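## Task

Take the plates sitting in bays 14, 24, 34 and 44 and put each one into an unoccupied bay chosen from 21, 22, 23, 31, 32 and 33. Every plate or block has to finish lying flat within the corner pieces of its bay, with its cut corner pointing to the back left. Small loose items are allowed to be lying on the deck.

## Robot and tools

Robot: two six-joint arms, left_arm and right_arm, each ending in a parallel two-finger gripper. The names are labels only; in the world frame left_arm sits on the +y side. World frame: origin on the table top midway between the arms, +x out over the table, +z up. Each gripper has its own axes: fingers point along its +z, and they open and close along its y.

Deck: bays are numbered row then column. Row 1 is nearest the arms, row 4 farthest; column 1 is on the left (as the arms see it), column 4 on the right, and column 4's bay floors sit higher. Layout sheet: sealed 96-well plates in 14, 24, 34, 43, 44; a sealed deep-well block in 42; all other bays empty. Everything starts with its cut corner toward the back left and should end that way. Positions of ware are known only from the cameras. Finished work must rest on its own: open the gripper and pull away at the end. Nothing may leave the table. Brief external tugs or pushes on parts can happen.

Row format (used by both motion tools): 18 numbers, each from -1 to 1. First 9 for left_arm: dx, dy, dz, rx, ry, rz, gripper position, force_limit, speed; then the same 9 for right_arm. Both arms always appear. dx..rz are an offset, not a pose: a displacement from the gripper's measured pose at the start of the action (for a call's first action, the last pose reported in the scene), expressed in that gripper's own axes. Scale: 1.0 equals 0.6 m of travel or 180 degrees; rx, ry, rz form a single rotation vector. Optionally 12 more numbers (0 to 1) scale each joint's stiffness, left's 6 then right's 6, in Joint positions order; the setting persists.
Gripper numbers: position +1 is wide open (140 mm), about -0.8 is pads touching, -1 closes until blocked. force_limit -1/0/+1 gives roughly 14/60/107 N on parts up to 40 mm wide. speed -1/0/+1 gives about 30/140/250 mm/s. Resending the same three numbers leaves a gripper unchanged; a 0 is a real command.

execute_actions(actions): a list of actions; each action is a table of up to 15 rows, one per 1/30 s step, the final row held for any remaining steps. Every row is measured from the action's start pose, not the prior row. An empty list just returns state and images. Per step the commanded pose is clipped to within 70 mm and 16 degrees of the measured pose, so long offsets need several actions.

move(target, speed, stop_force, blocking): target is one 18-number row, offsets from the last reported pose. Each gripper follows a straight path there, all arms finishing together, lasting 0.5 to 10 s (cut off at 10 s). speed is m/s, 0.002 to 0.5 (default 0.25); rotation allowed up to twice that in rad/s. Paths ignore obstacles and the other arm, and can lag or overshoot. stop_force (N, 20 to 80, one value for both arms, not before 0.2 s of scene time) ends an arm's path when it senses that much added resistance along its motion; the arm backs up two steps and holds. Use it with slow speed for touch-downs; do not rely on it while the gripper rotates, and omit it when lifting off something. Finger numbers are sent at the start. blocking=false returns after 0.5 s while motion continues (not allowed with stop_force); check with wait(0) and do not send other motion until it ends.

wait(seconds, 0 to 10): lets time pass with commands held. stop(): brakes a running move; needs room. zoom_image(camera, region=[x0,y0,x1,y1], max 504x504 px): closer view of a camera's latest image. Cameras: cam_high, cam_low, cam_left_wrist, cam_right_wrist, all 896x504, with calibration given per camera. finished_scene(scene): ends the given scene irreversibly.

Results: per arm, end_effector_position (m) and end_effector_quat_wxyz in the world frame, plus velocities; printed positions can drift at long reach. end_effector_position is the midpoint of closed pads; fingertips extend about 33 mm past it closed, 9 mm open, and move about 24 mm farther outward while closing, so keep clearance over surfaces. object_status: 0 moving, 1 blocked while opening, 2 blocked while closing (a grip), 3 reached target or pads met. After gripping, confirm 2. To squeeze harder while at 2, raise force_limit and alter position slightly (e.g. -1 to -0.98). position_measured runs 3 (open) to 230 (closed), nonlinear. Hand target lines show where the controller is heading. A move line reports the ending: done, off_target, moving, held (last step blocked by a check), contact (stop_force triggered), or fault, plus limits such as paced (pose clipped) or held (some steps blocked; motion may surge afterward). pose unreachable means a clearance check altered that arm's command. Flange force is the estimated external force at the gripper, including held weight, noisy.

Avoid: any torque on a joint reaching its limit (waist and shoulder 295, elbow 139, wrist joints 39.1 N m) or any outside force of 144 N, which freezes that arm for 10 s. Arms are stiff, so aiming even slightly into a hard surface can fault; approach slowly. Keep arms from hitting each other. Avoid drops, slips, slams, hard pushes and knocking ware off. Holding loads heats motors; heed MOTOR HOT warnings before an over-temperature brake.

Each tool is called after "Emit:" by a JSON object that holds its "name" and its "arguments".

## Session

Emit:
{"name": "execute_actions", "arguments": {"actions": []}}

Scene clock: 0.00 s.
left_arm: end_effector_position=(+0.5869, +0.4603, +0.3219) position_measured=3 object_status=3 end_effector_quat_wxyz=(-0.001, +1.000, +0.009, +0.001) end_effector_velocity=(-0.000, -0.000, +0.001) end_effector_angular_velocity=(+0.001, -0.001, -0.000) | right_arm: end_effector_position=(+0.6761, -0.4934, +0.3215) position_measured=3 object_status=3 end_effector_quat_wxyz=(+0.001, +0.999, -0.039, +0.001) end_effector_velocity=(+0.000, +0.001, +0.000) end_effector_angular_velocity=(+0.002, -0.000, -0.000)
Joint positions: left_arm=[-0.053  0.165  1.603  0.002  1.372  1.518] | right_arm=[-0.054  0.165  1.604 -0.002  1.372  1.517]
Joint velocities: left_arm=[-0.    -0.001 -0.     0.001  0.    -0.   ] | right_arm=[-0.    -0.    -0.     0.002  0.    -0.   ]
Flange force (N, the push that the arm receives, along the gripper's own x y z axes): no reading
Hand target (left_arm): +0.587, +0.460, +0.322; -0.001, +1.000, +0.009, +0.001
Hand target (right_arm): +0.676, -0.493, +0.322; +0.001, +0.999, -0.039, +0.001
Joint stiffness scale: left_arm=[1. 1. 1. 1. 1. 1.] | right_arm=[1. 1. 1. 1. 1. 1.]

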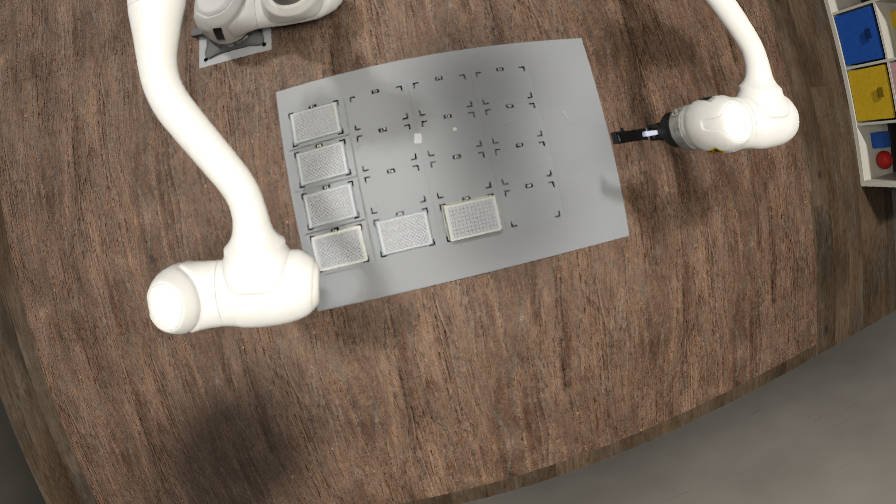

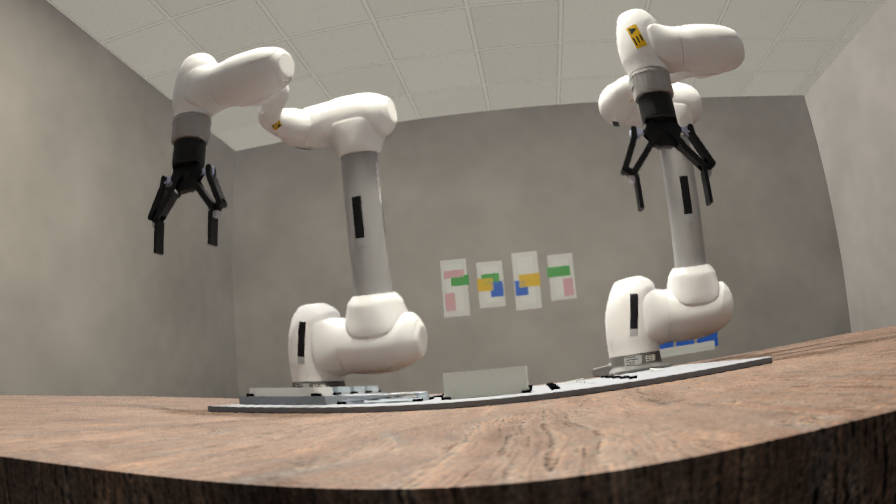

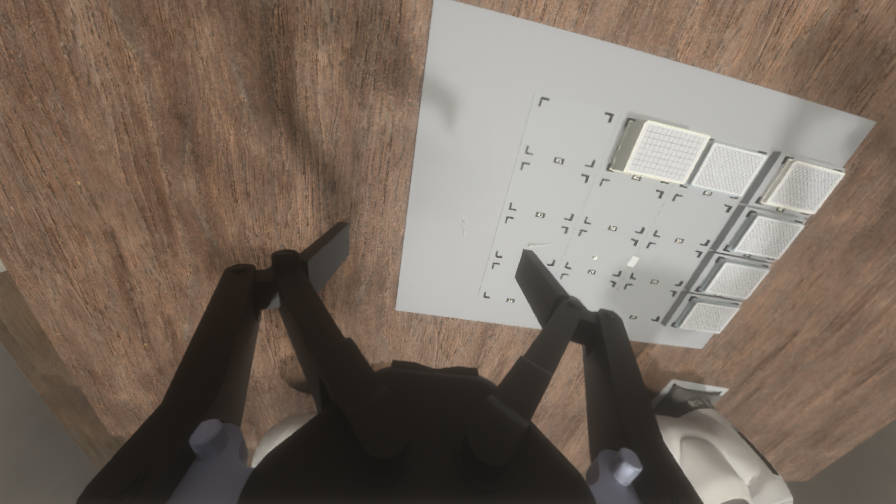

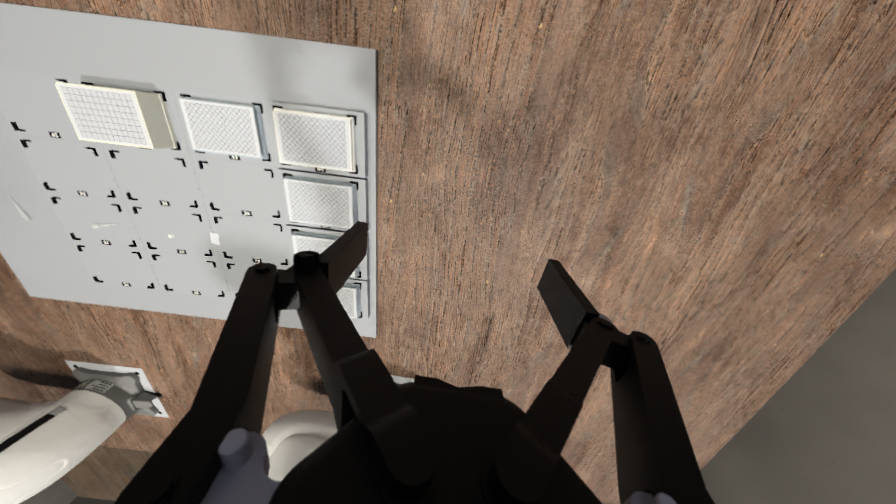

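Emit:
{"name": "zoom_image", "arguments": {"camera": "cam_high", "region": [270, 40, 640, 310]}}

Emit:
{"name": "zoom_image", "arguments": {"camera": "cam_right_wrist", "region": [0, 60, 400, 340]}}

Emit:
{"name": "zoom_image", "arguments": {"camera": "cam_low", "region": [200, 340, 660, 430]}}

Region (270, 40, 640, 310) of cam_high's 896x504 image, scaled by 1.362, with more detail than that image has; it fills the top 368 rows of this view, and the rest is white.

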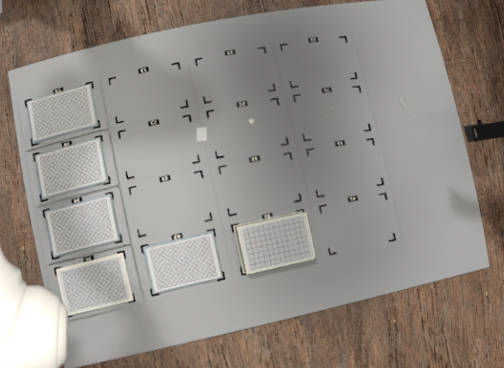

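Region (0, 60, 400, 340) of cam_right_wrist's 896x504 image, scaled by 1.260, with more detail than that image has; it fills the top 353 rows of this view, and the rest is white.

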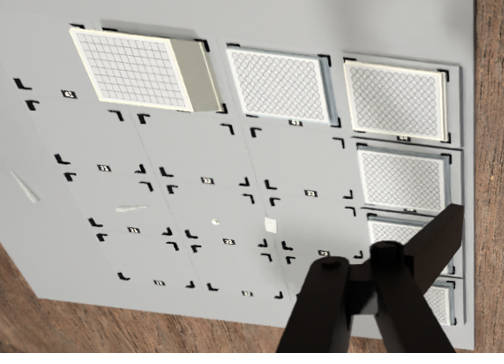

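Region (200, 340, 660, 430) of cam_low's 896x504 image, scaled by 1.096, with more detail than that image has; it fills the top 99 rows of this view, and the rest is white.

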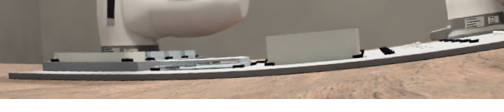

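Emit:
{"name": "zoom_image", "arguments": {"camera": "cam_high", "region": [340, 90, 500, 230]}}

Emit:
{"name": "zoom_image", "arguments": {"camera": "cam_high", "region": [280, 90, 400, 280]}}

Emit:
{"name": "zoom_image", "arguments": {"camera": "cam_high", "region": [430, 80, 590, 240]}}

Region (340, 90, 500, 230) of cam_high's 896x504 image, scaled by 3.150, with more detail than that image has; it fills the top 441 rows of this view, and the rest is white.

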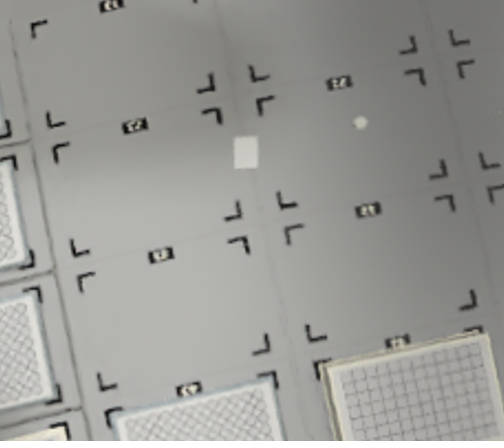

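Region (280, 90, 400, 280) of cam_high's 896x504 image, scaled by 2.653, with more detail than that image has; it fills the left 318 columns of this view, and the rest is white.

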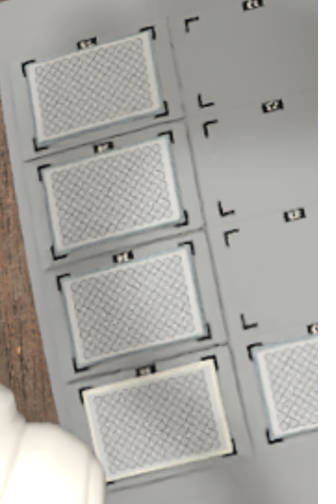

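Region (430, 80, 590, 240) of cam_high's 896x504 image, scaled by 3.150, with more detail than that image has.

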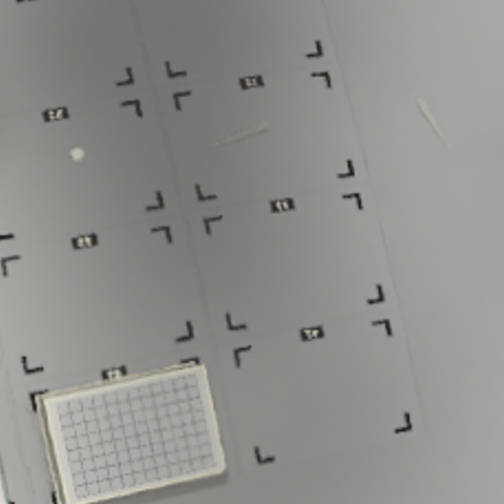

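Emit:
{"name": "move", "arguments": {"target": [0,-0.2,0,0,0,0,1,0,0, 0.035,-0.388,0.3,0,0,-0.011,1,0,0]}}

Scene clock: 28.70 s.
left_arm: end_effector_position=(+0.5834, +0.5770, +0.3200) position_measured=3 object_status=3 end_effector_quat_wxyz=(-0.001, +1.000, +0.008, +0.000) end_effector_velocity=(+0.000, +0.001, +0.001) end_effector_angular_velocity=(+0.000, -0.002, -0.001) | right_arm: end_effector_position=(+0.7138, -0.2641, +0.1438) position_measured=3 object_status=3 end_effector_quat_wxyz=(+0.001, +1.000, -0.018, -0.000) end_effector_velocity=(+0.000, +0.001, -0.001) end_effector_angular_velocity=(-0.000, -0.000, -0.001)
Joint positions: left_arm=[0.125 0.18  1.589 0.002 1.372 1.697] | right_arm=[ 0.283  0.351  1.7   -0.002  1.091  1.812]
Joint velocities: left_arm=[ 0.001 -0.001 -0.    -0.    -0.001  0.002] | right_arm=[ 0.002  0.002  0.    -0.    -0.002  0.003]
Flange force (N, the push that the arm receives, along the gripper's own x y z axes): left_arm=[1.0 0.9 4.5] | right_arm=[1.0 3.9 3.2]
Hand target (left_arm): +0.585, +0.580, +0.322; -0.001, +1.000, +0.009, +0.000
Hand target (right_arm): +0.715, -0.263, +0.141; +0.001, +1.000, -0.021, +0.001
Off the commanded pose (left_arm): 0.004 m, 0 deg.
Off the commanded pose (right_arm): 0.003 m, 0 deg.
Joint stiffness scale: left_arm=[1. 1. 1. 1. 1. 1.] | right_arm=[1. 1. 1. 1. 1. 1.]
move: off_target (left_arm)
camera_calibration (this result's frames):
cam_left_wrist: T_world_to_cam=[[0.200204, -0.97961, 0.0168097, 0.430482], [-0.889552, -0.174554, 0.42217, 0.489834], [-0.410628, -0.0994731, -0.906361, 0.78151], [0, 0, 0, 1]] pos_world=[0.670458, 0.584946, 0.494301]
cam_right_wrist: T_world_to_cam=[[0.174409, -0.98434, -0.0256105, -0.379288], [-0.889998, -0.168714, 0.423603, 0.539343], [-0.421291, -0.0510868, -0.905486, 0.610427], [0, 0, 0, 1]] pos_world=[0.803332, -0.251169, 0.314552]

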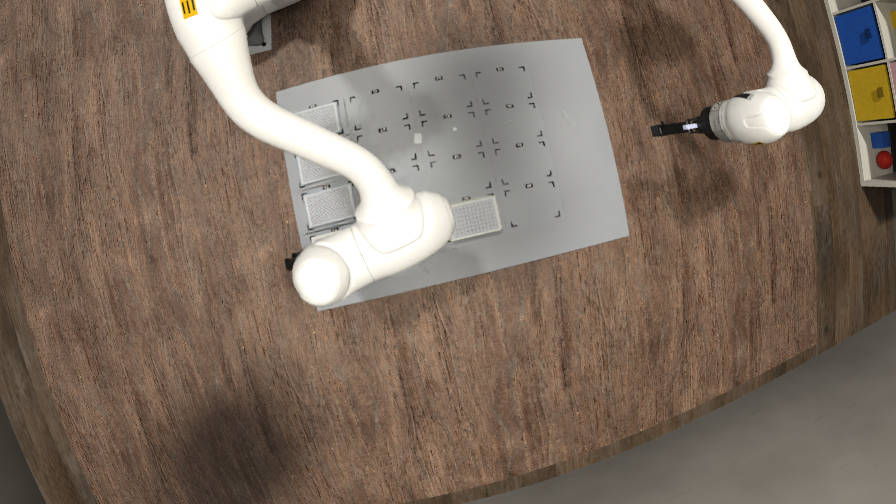

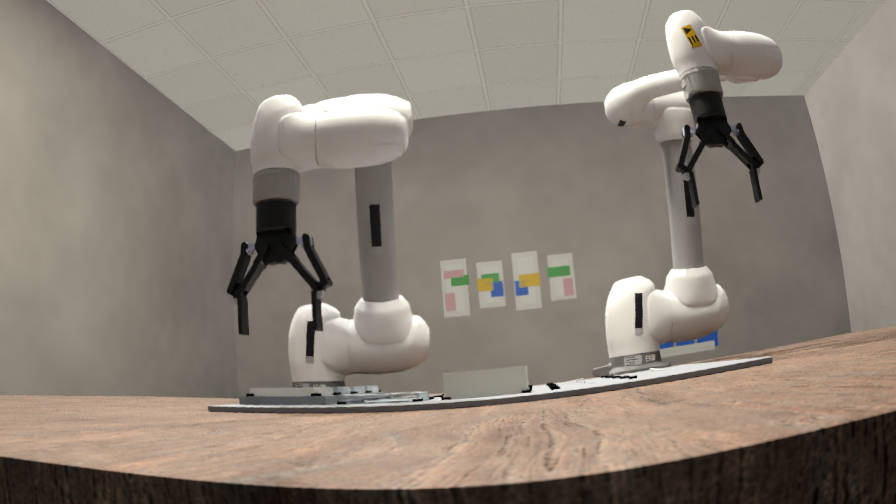

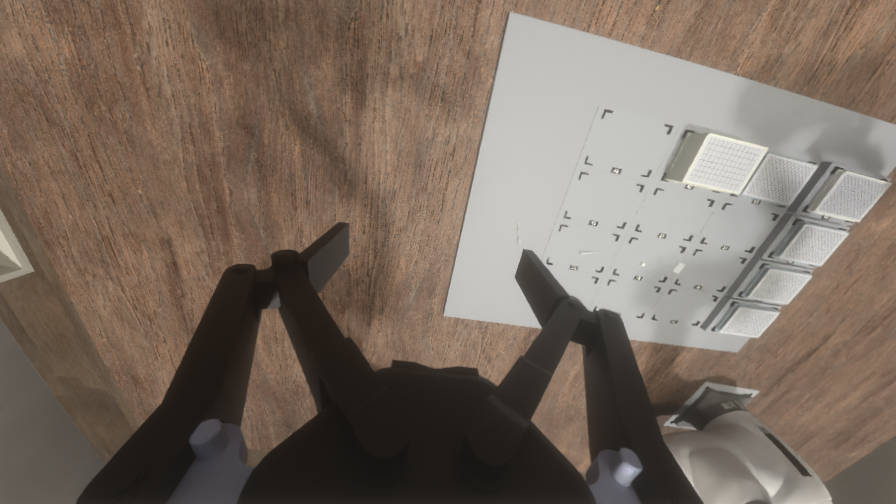

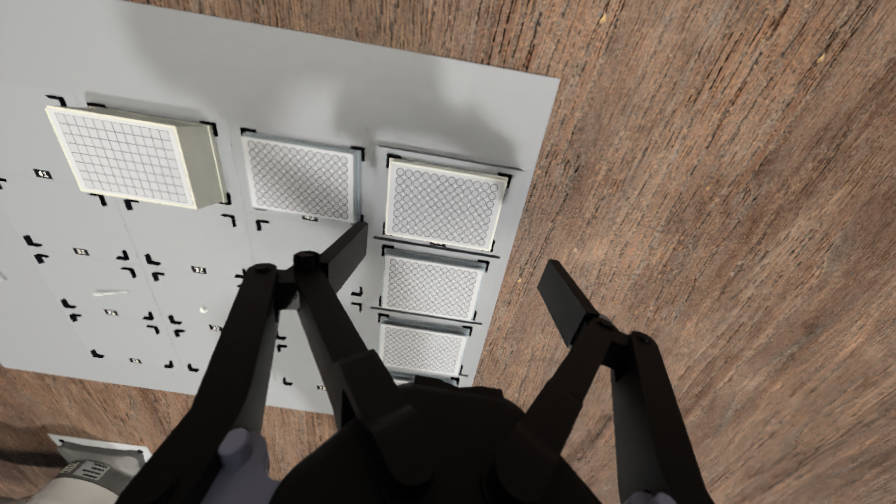

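Emit:
{"name": "zoom_image", "arguments": {"camera": "cam_right_wrist", "region": [340, 120, 580, 340]}}

Region (340, 120, 580, 340) of cam_right_wrist's 896x504 image, scaled by 2.100, with more detail than that image has; it fills the top 462 rows of this view, and the rest is white.

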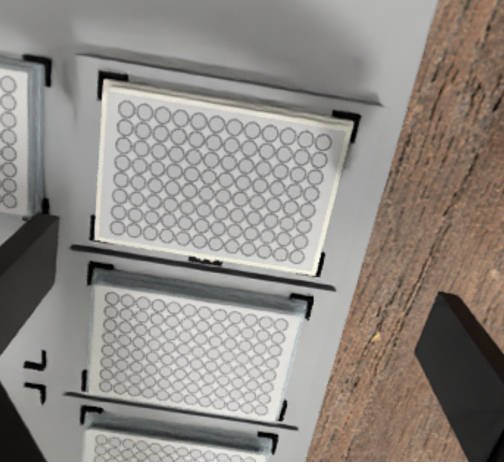

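Emit:
{"name": "move", "arguments": {"target": [0,0,0,0,0,0,1,0,0, 0.0145,-0.017,0.13,0,0,-0.016,1,0,0], "speed": 0.12}}

Emit:
{"name": "zoom_image", "arguments": {"camera": "cam_low", "region": [220, 320, 400, 420]}}

Emit:
{"name": "zoom_image", "arguments": {"camera": "cam_right_wrist", "region": [320, 120, 600, 340]}}

Scene clock: 41.67 s.
left_arm: end_effector_position=(+0.5834, +0.5771, +0.3200) position_measured=3 object_status=3 end_effector_quat_wxyz=(-0.001, +1.000, +0.008, +0.000) end_effector_velocity=(+0.000, -0.000, -0.000) end_effector_angular_velocity=(-0.000, +0.001, -0.000) | right_arm: end_effector_position=(+0.7236, -0.2551, +0.0700) position_measured=3 object_status=3 end_effector_quat_wxyz=(+0.001, +1.000, +0.002, +0.001) end_effector_velocity=(+0.001, +0.001, -0.001) end_effector_angular_velocity=(+0.001, -0.002, +0.002)
Joint positions: left_arm=[0.126 0.18  1.588 0.002 1.372 1.697] | right_arm=[ 0.292  0.429  1.738 -0.002  0.974  1.781]
Joint velocities: left_arm=[-0.     0.001 -0.     0.     0.    -0.   ] | right_arm=[ 0.     0.002  0.     0.    -0.004 -0.002]
Flange force (N, the push that the arm receives, along the gripper's own x y z axes): left_arm=[-0.3 0.0 5.5] | right_arm=[-0.3 8.2 1.7]
Hand target (left_arm): +0.583, +0.577, +0.320; -0.001, +1.000, +0.008, +0.000
Hand target (right_arm): +0.723, -0.254, +0.066; +0.001, +1.000, +0.007, -0.000
Off the commanded pose (left_arm): 0.000 m, 0 deg.
Off the commanded pose (right_arm): 0.004 m, 1 deg.
Joint stiffness scale: left_arm=[1. 1. 1. 1. 1. 1.] | right_arm=[1. 1. 1. 1. 1. 1.]
move: off_target (right_arm)
camera_calibration (this result's frames):
cam_left_wrist: T_world_to_cam=[[0.200133, -0.979625, 0.0168105, 0.430617], [-0.889572, -0.174491, 0.422155, 0.489845], [-0.41062, -0.0994412, -0.906368, 0.78151], [0, 0, 0, 1]] pos_world=[0.670475, 0.58503, 0.494306]
cam_right_wrist: T_world_to_cam=[[0.21482, -0.976315, -0.0257264, -0.401221], [-0.882939, -0.205399, 0.422172, 0.566514], [-0.417457, -0.0679761, -0.906151, 0.541166], [0, 0, 0, 1]] pos_world=[0.812301, -0.238571, 0.240889]

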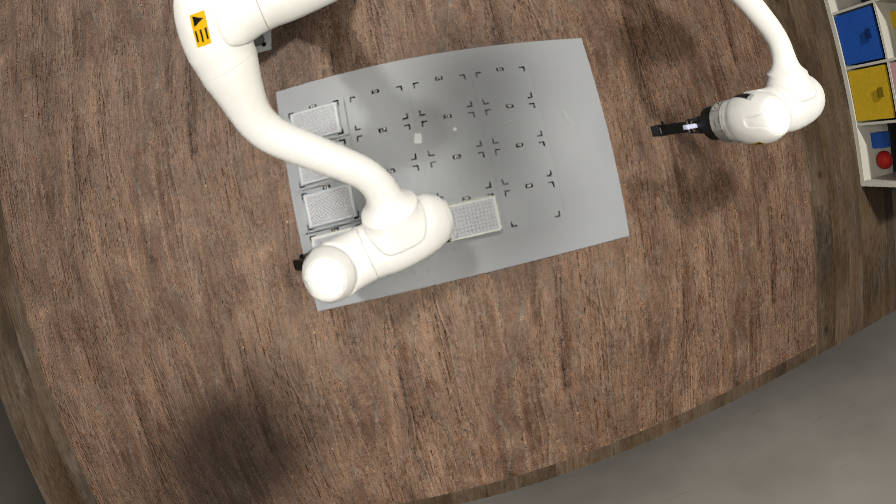

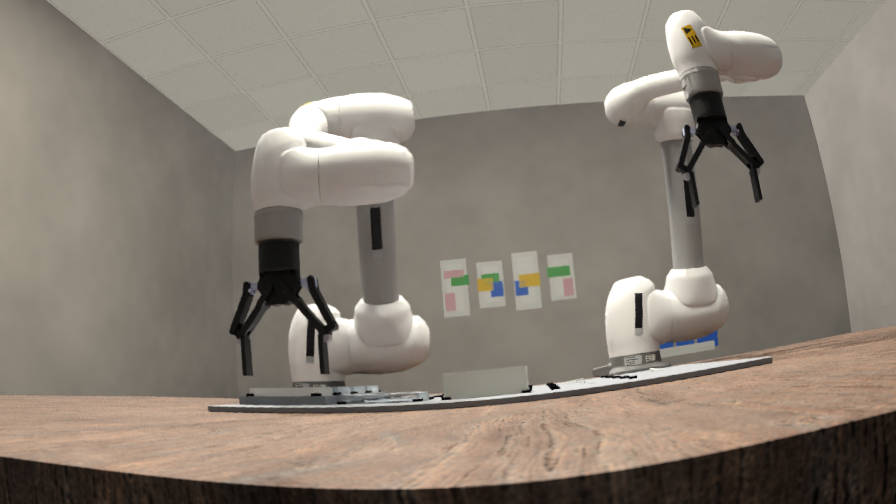

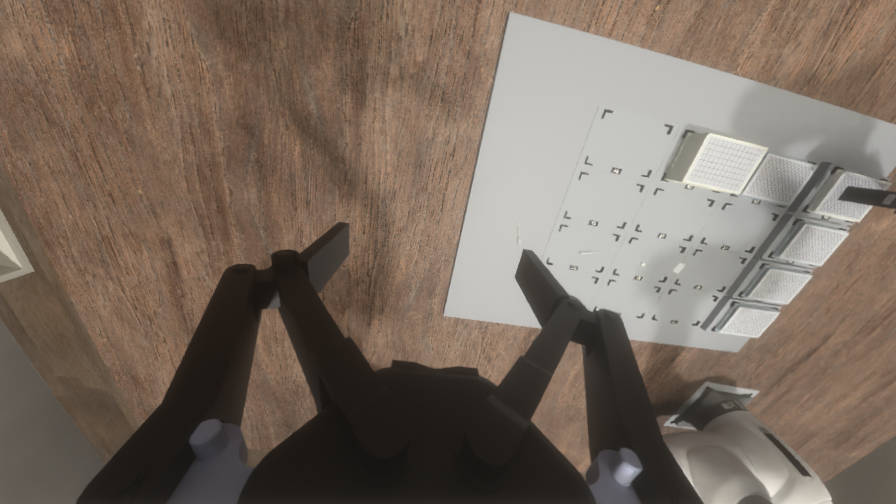

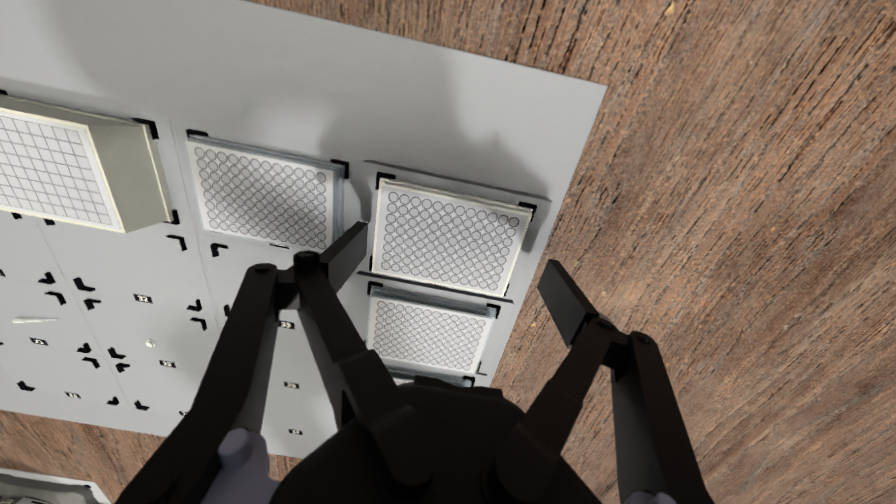

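Region (220, 320, 400, 420) of cam_low's 896x504 image, scaled by 2.800, with more detail than that image has.

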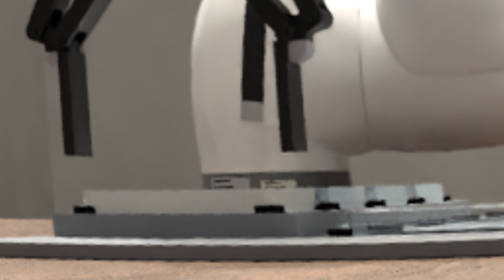

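Region (320, 120, 600, 340) of cam_right_wrist's 896x504 image, scaled by 1.800, with more detail than that image has; it fills the top 396 rows of this view, and the rest is white.

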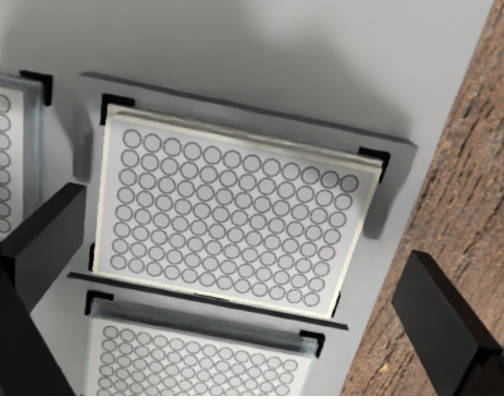

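Emit:
{"name": "move", "arguments": {"target": [0,0,0,0,0,0,1,0,0, 0,-0.012,0.036,0,0,-0.005,1,0,0], "speed": 0.05}}

Emit:
{"name": "zoom_image", "arguments": {"camera": "cam_low", "region": [220, 320, 400, 420]}}

Emit:
{"name": "zoom_image", "arguments": {"camera": "cam_right_wrist", "region": [320, 120, 600, 340]}}

Scene clock: 55.67 s.
left_arm: end_effector_position=(+0.5834, +0.5771, +0.3200) position_measured=3 object_status=3 end_effector_quat_wxyz=(-0.001, +1.000, +0.008, +0.000) end_effector_velocity=(+0.000, +0.001, -0.000) end_effector_angular_velocity=(+0.001, +0.001, -0.000) | right_arm: end_effector_position=(+0.7247, -0.2487, +0.0526) position_measured=3 object_status=3 end_effector_quat_wxyz=(+0.000, +1.000, +0.007, +0.001) end_effector_velocity=(+0.001, +0.001, -0.001) end_effector_angular_velocity=(+0.000, -0.001, +0.001)
Joint positions: left_arm=[0.126 0.18  1.588 0.002 1.372 1.697] | right_arm=[ 0.3    0.448  1.746 -0.002  0.945  1.781]
Joint velocities: left_arm=[ 0.     0.001 -0.     0.001  0.     0.   ] | right_arm=[ 0.001  0.002  0.    -0.    -0.003  0.   ]
Flange force (N, the push that the arm receives, along the gripper's own x y z axes): left_arm=[-0.8 1.5 5.4] | right_arm=[1.2 4.6 2.1]
Hand target (left_arm): +0.583, +0.577, +0.320; -0.001, +1.000, +0.008, +0.000
Hand target (right_arm): +0.724, -0.248, +0.048; +0.001, +1.000, +0.010, +0.000
Off the commanded pose (left_arm): 0.000 m, 0 deg.
Off the commanded pose (right_arm): 0.004 m, 0 deg.
Joint stiffness scale: left_arm=[1. 1. 1. 1. 1. 1.] | right_arm=[1. 1. 1. 1. 1. 1.]
move: off_target (right_arm)
camera_calibration (this result's frames):
cam_left_wrist: T_world_to_cam=[[0.200133, -0.979625, 0.0168104, 0.430617], [-0.889572, -0.174491, 0.422155, 0.489845], [-0.41062, -0.099441, -0.906368, 0.78151], [0, 0, 0, 1]] pos_world=[0.670475, 0.58503, 0.494306]
cam_right_wrist: T_world_to_cam=[[0.22314, -0.974446, -0.0257467, -0.40126], [-0.881879, -0.213056, 0.42059, 0.57354], [-0.415328, -0.071145, -0.906885, 0.524019], [0, 0, 0, 1]] pos_world=[0.81297, -0.231529, 0.223668]

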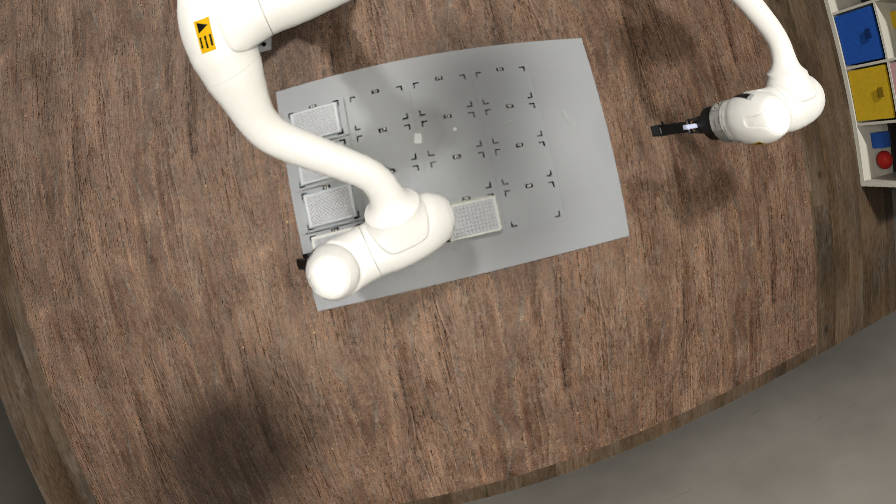

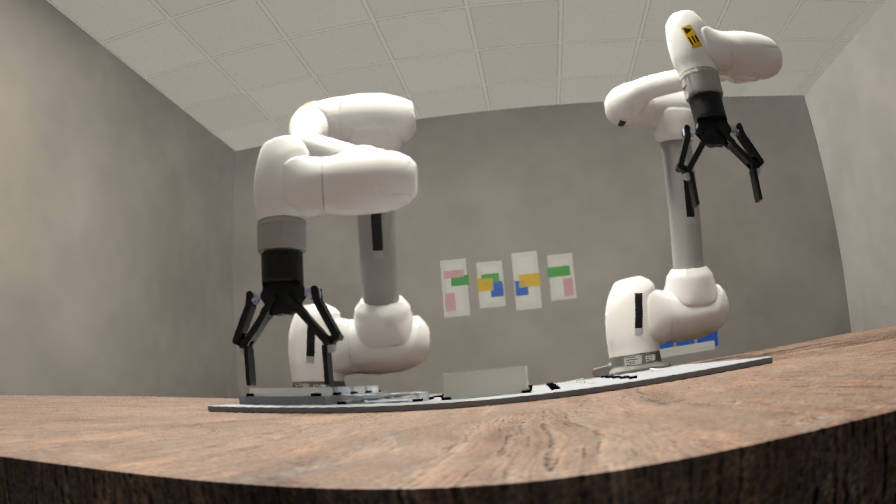

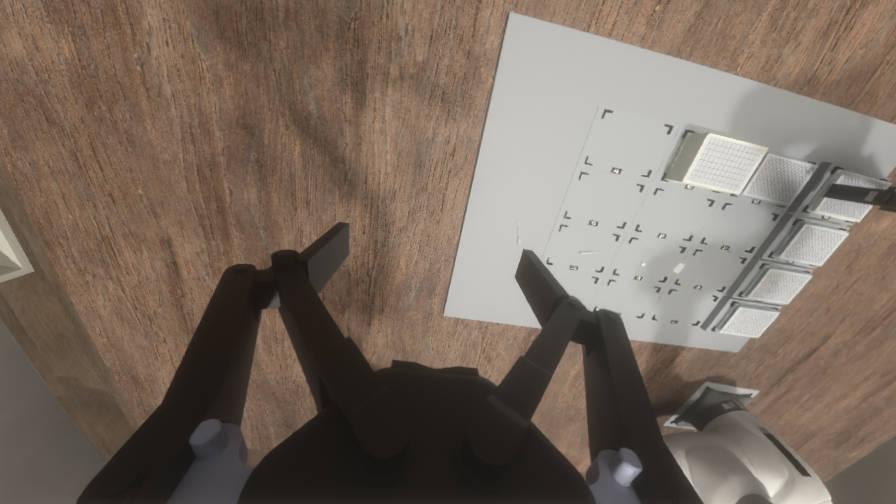

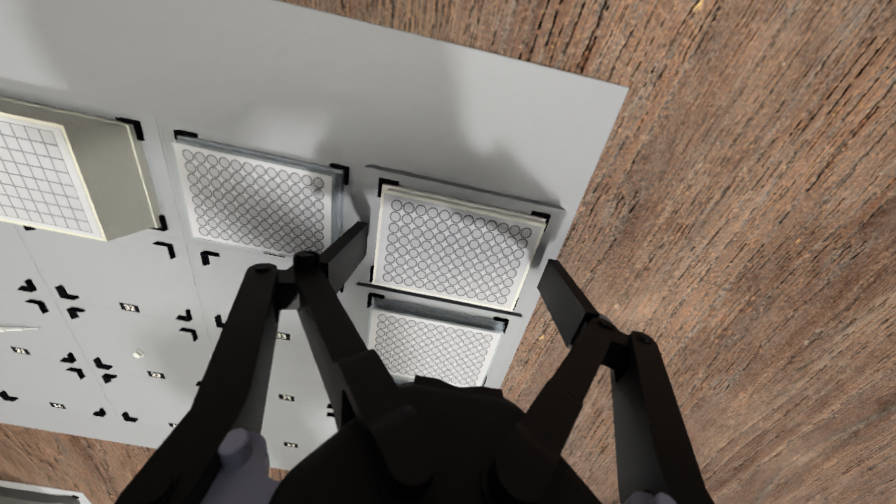

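Region (220, 320, 400, 420) of cam_low's 896x504 image, scaled by 2.800, with more detail than that image has.

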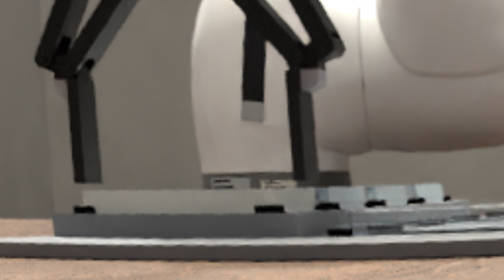

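Region (320, 120, 600, 340) of cam_right_wrist's 896x504 image, scaled by 1.800, with more detail than that image has; it fills the top 396 rows of this view, and the rest is white.

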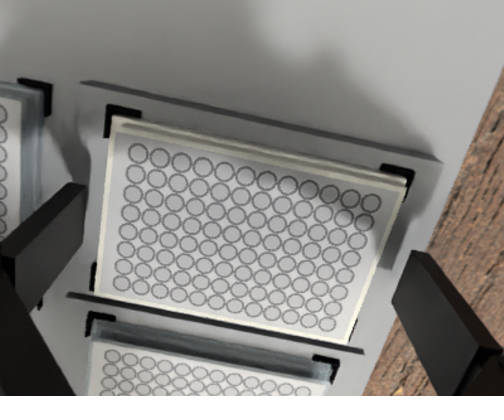

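Emit:
{"name": "move", "arguments": {"target": [0,0,0,0,0,0,1,0,0, 0,-0.0045,0.025,0,0,0,1,0,0], "speed": 0.03}}

Emit:
{"name": "zoom_image", "arguments": {"camera": "cam_low", "region": [220, 320, 400, 420]}}

Emit:
{"name": "zoom_image", "arguments": {"camera": "cam_right_wrist", "region": [320, 120, 600, 340]}}

Scene clock: 61.97 s.
left_arm: end_effector_position=(+0.5834, +0.5771, +0.3200) position_measured=3 object_status=3 end_effector_quat_wxyz=(-0.001, +1.000, +0.008, +0.000) end_effector_velocity=(-0.000, -0.000, -0.000) end_effector_angular_velocity=(-0.001, +0.000, +0.000) | right_arm: end_effector_position=(+0.7259, -0.2468, +0.0419) position_measured=3 object_status=3 end_effector_quat_wxyz=(+0.000, +1.000, +0.008, +0.002) end_effector_velocity=(+0.001, +0.000, -0.002) end_effector_angular_velocity=(-0.001, -0.002, +0.002)
Joint positions: left_arm=[0.126 0.18  1.588 0.002 1.372 1.697] | right_arm=[ 0.302  0.46   1.751 -0.002  0.927  1.781]
Joint velocities: left_arm=[ 0.     0.    -0.    -0.001  0.     0.   ] | right_arm=[ 0.001  0.002  0.001 -0.001 -0.004 -0.   ]
Flange force (N, the push that the arm receives, along the gripper's own x y z axes): left_arm=[-0.7 2.7 4.8] | right_arm=[-1.3 7.2 2.5]
Hand target (left_arm): +0.583, +0.577, +0.320; -0.001, +1.000, +0.008, +0.000
Hand target (right_arm): +0.725, -0.246, +0.038; +0.000, +1.000, +0.007, +0.001
Off the commanded pose (left_arm): 0.000 m, 0 deg.
Off the commanded pose (right_arm): 0.004 m, 0 deg.
Joint stiffness scale: left_arm=[1. 1. 1. 1. 1. 1.] | right_arm=[1. 1. 1. 1. 1. 1.]
move: off_target (right_arm)
camera_calibration (this result's frames):
cam_left_wrist: T_world_to_cam=[[0.200133, -0.979625, 0.0168104, 0.430617], [-0.889572, -0.174491, 0.422155, 0.489845], [-0.41062, -0.0994411, -0.906368, 0.78151], [0, 0, 0, 1]] pos_world=[0.670475, 0.58503, 0.494306]
cam_right_wrist: T_world_to_cam=[[0.225304, -0.973948, -0.025759, -0.401422], [-0.882128, -0.215145, 0.419002, 0.579242], [-0.413628, -0.0716801, -0.90762, 0.51357], [0, 0, 0, 1]] pos_world=[0.813835, -0.229531, 0.213083]

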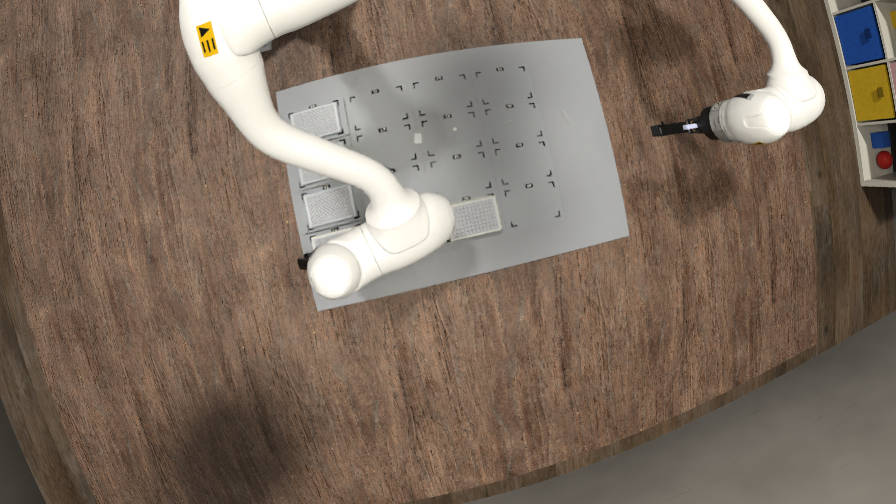

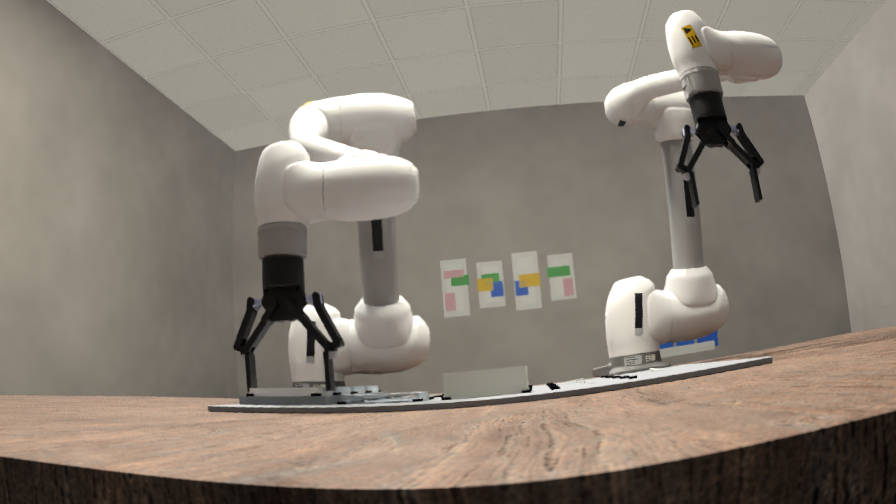

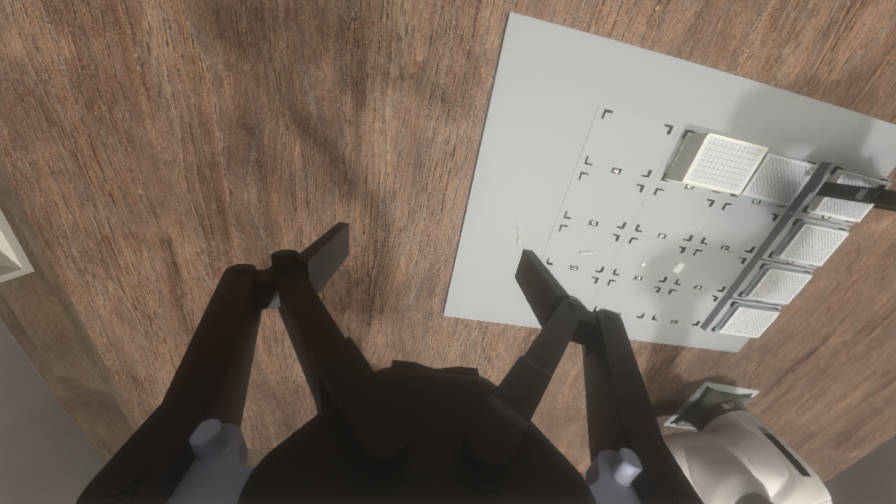

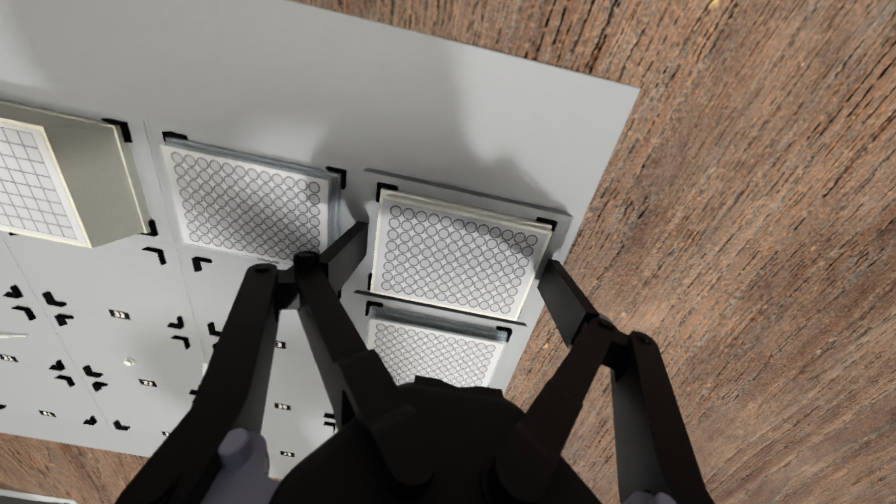

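Region (220, 320, 400, 420) of cam_low's 896x504 image, scaled by 2.800, with more detail than that image has.

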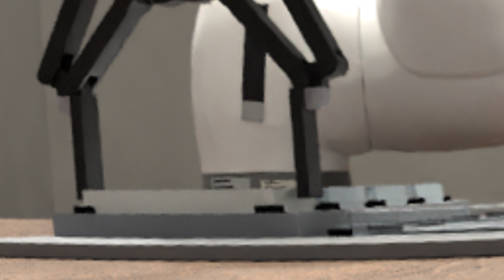

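Region (320, 120, 600, 340) of cam_right_wrist's 896x504 image, scaled by 1.800, with more detail than that image has; it fills the top 396 rows of this view, and the rest is white.

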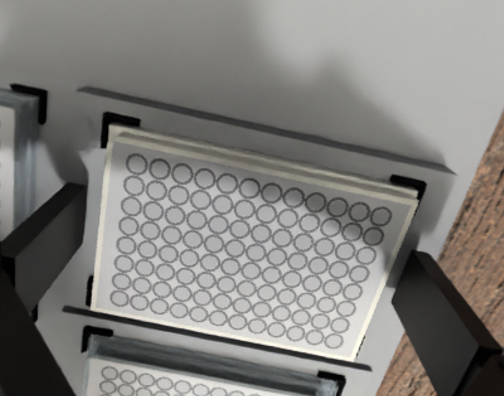

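Emit:
{"name": "move", "arguments": {"target": [0,0,0,0,0,0,1,0,0, 0,0,0.003,0,0,0,-1,0.2,-0.7], "speed": 0.03}}

Emit:
{"name": "zoom_image", "arguments": {"camera": "cam_low", "region": [220, 320, 400, 420]}}

Emit:
{"name": "zoom_image", "arguments": {"camera": "cam_right_wrist", "region": [320, 120, 600, 340]}}

Scene clock: 65.47 s.
left_arm: end_effector_position=(+0.5834, +0.5771, +0.3200) position_measured=3 object_status=3 end_effector_quat_wxyz=(-0.001, +1.000, +0.008, +0.000) end_effector_velocity=(-0.000, +0.000, +0.000) end_effector_angular_velocity=(-0.001, -0.001, +0.001) | right_arm: end_effector_position=(+0.7262, -0.2467, +0.0423) position_measured=36 object_status=2 end_effector_quat_wxyz=(+0.000, +1.000, +0.008, +0.003) end_effector_velocity=(+0.000, +0.000, +0.000) end_effector_angular_velocity=(+0.000, -0.000, +0.000)
Joint positions: left_arm=[0.126 0.18  1.588 0.002 1.372 1.697] | right_arm=[ 0.302  0.459  1.751 -0.002  0.926  1.781]
Joint velocities: left_arm=[ 0.001 -0.001  0.    -0.002  0.     0.001] | right_arm=[ 0. -0. -0. -0. -0. -0.]
Flange force (N, the push that the arm receives, along the gripper's own x y z axes): left_arm=[-0.7 0.7 5.4] | right_arm=[-12.7 10.7 -36.7]
Hand target (left_arm): +0.583, +0.577, +0.320; -0.001, +1.000, +0.008, +0.000
Hand target (right_arm): +0.726, -0.247, +0.040; +0.000, +1.000, +0.008, +0.002
Off the commanded pose (left_arm): 0.000 m, 0 deg.
Off the commanded pose (right_arm): 0.002 m, 0 deg.
Joint stiffness scale: left_arm=[1. 1. 1. 1. 1. 1.] | right_arm=[1. 1. 1. 1. 1. 1.]
move: done
camera_calibration (this result's frames):
cam_left_wrist: T_world_to_cam=[[0.200133, -0.979625, 0.0168104, 0.430617], [-0.889572, -0.174491, 0.422155, 0.489845], [-0.41062, -0.099441, -0.906368, 0.78151], [0, 0, 0, 1]] pos_world=[0.670475, 0.58503, 0.494306]
cam_right_wrist: T_world_to_cam=[[0.225394, -0.973927, -0.0257561, -0.401426], [-0.882569, -0.215305, 0.41799, 0.579681], [-0.412637, -0.0714809, -0.908087, 0.513495], [0, 0, 0, 1]] pos_world=[0.813974, -0.229446, 0.213659]

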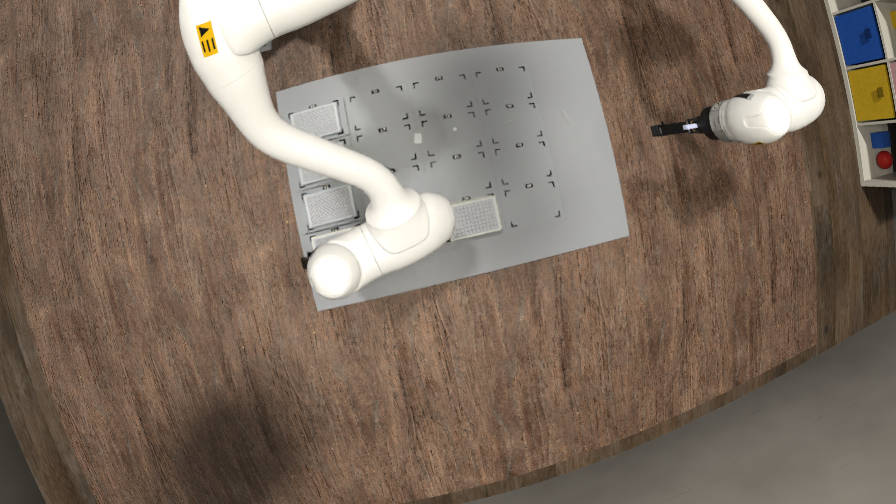

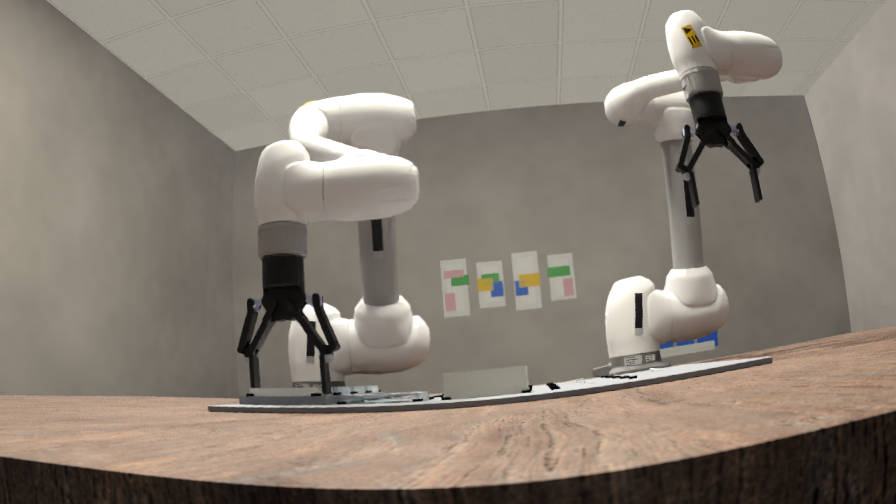

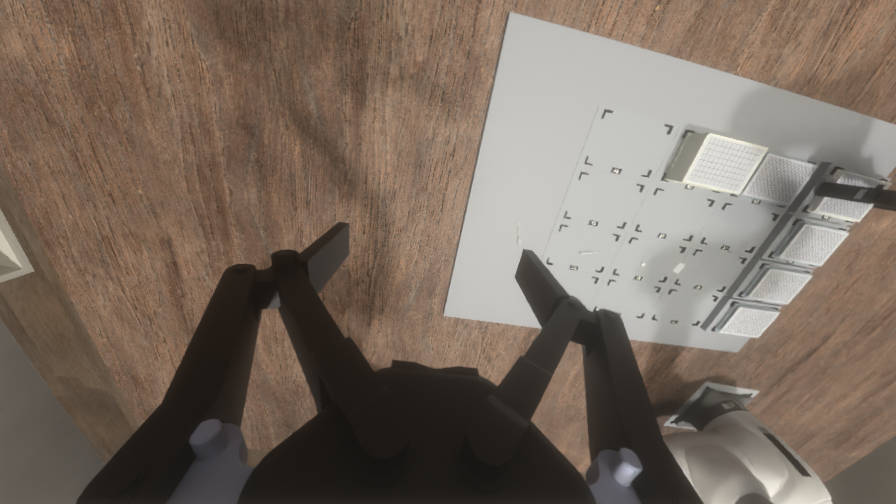

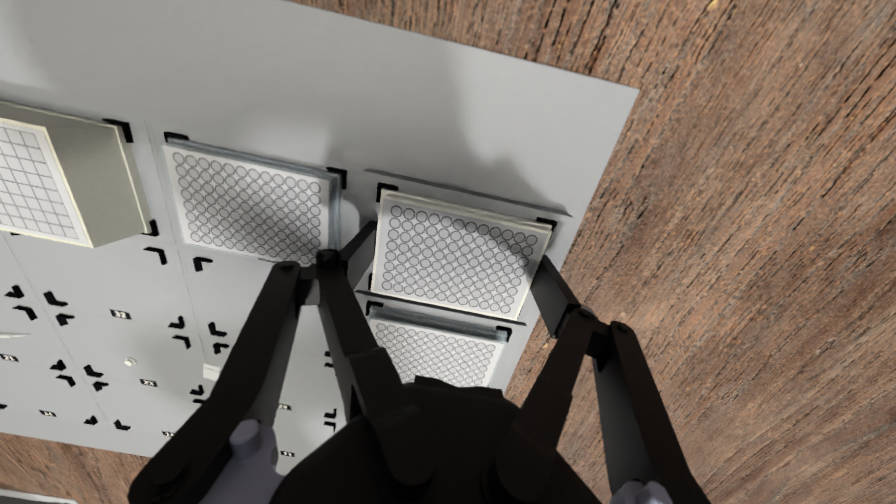

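Region (220, 320, 400, 420) of cam_low's 896x504 image, scaled by 2.800, with more detail than that image has.

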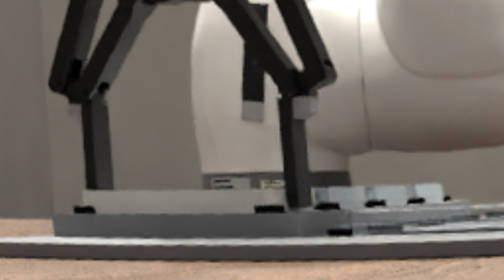

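Region (320, 120, 600, 340) of cam_right_wrist's 896x504 image, scaled by 1.800, with more detail than that image has; it fills the top 396 rows of this view, and the rest is white.

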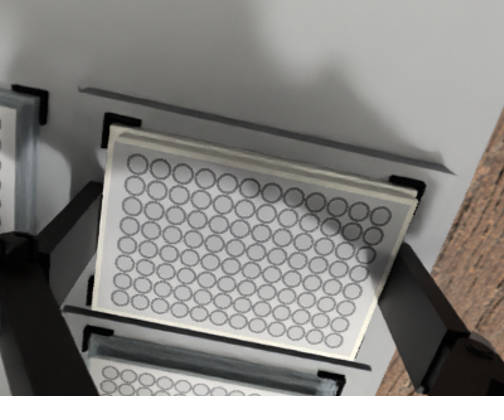

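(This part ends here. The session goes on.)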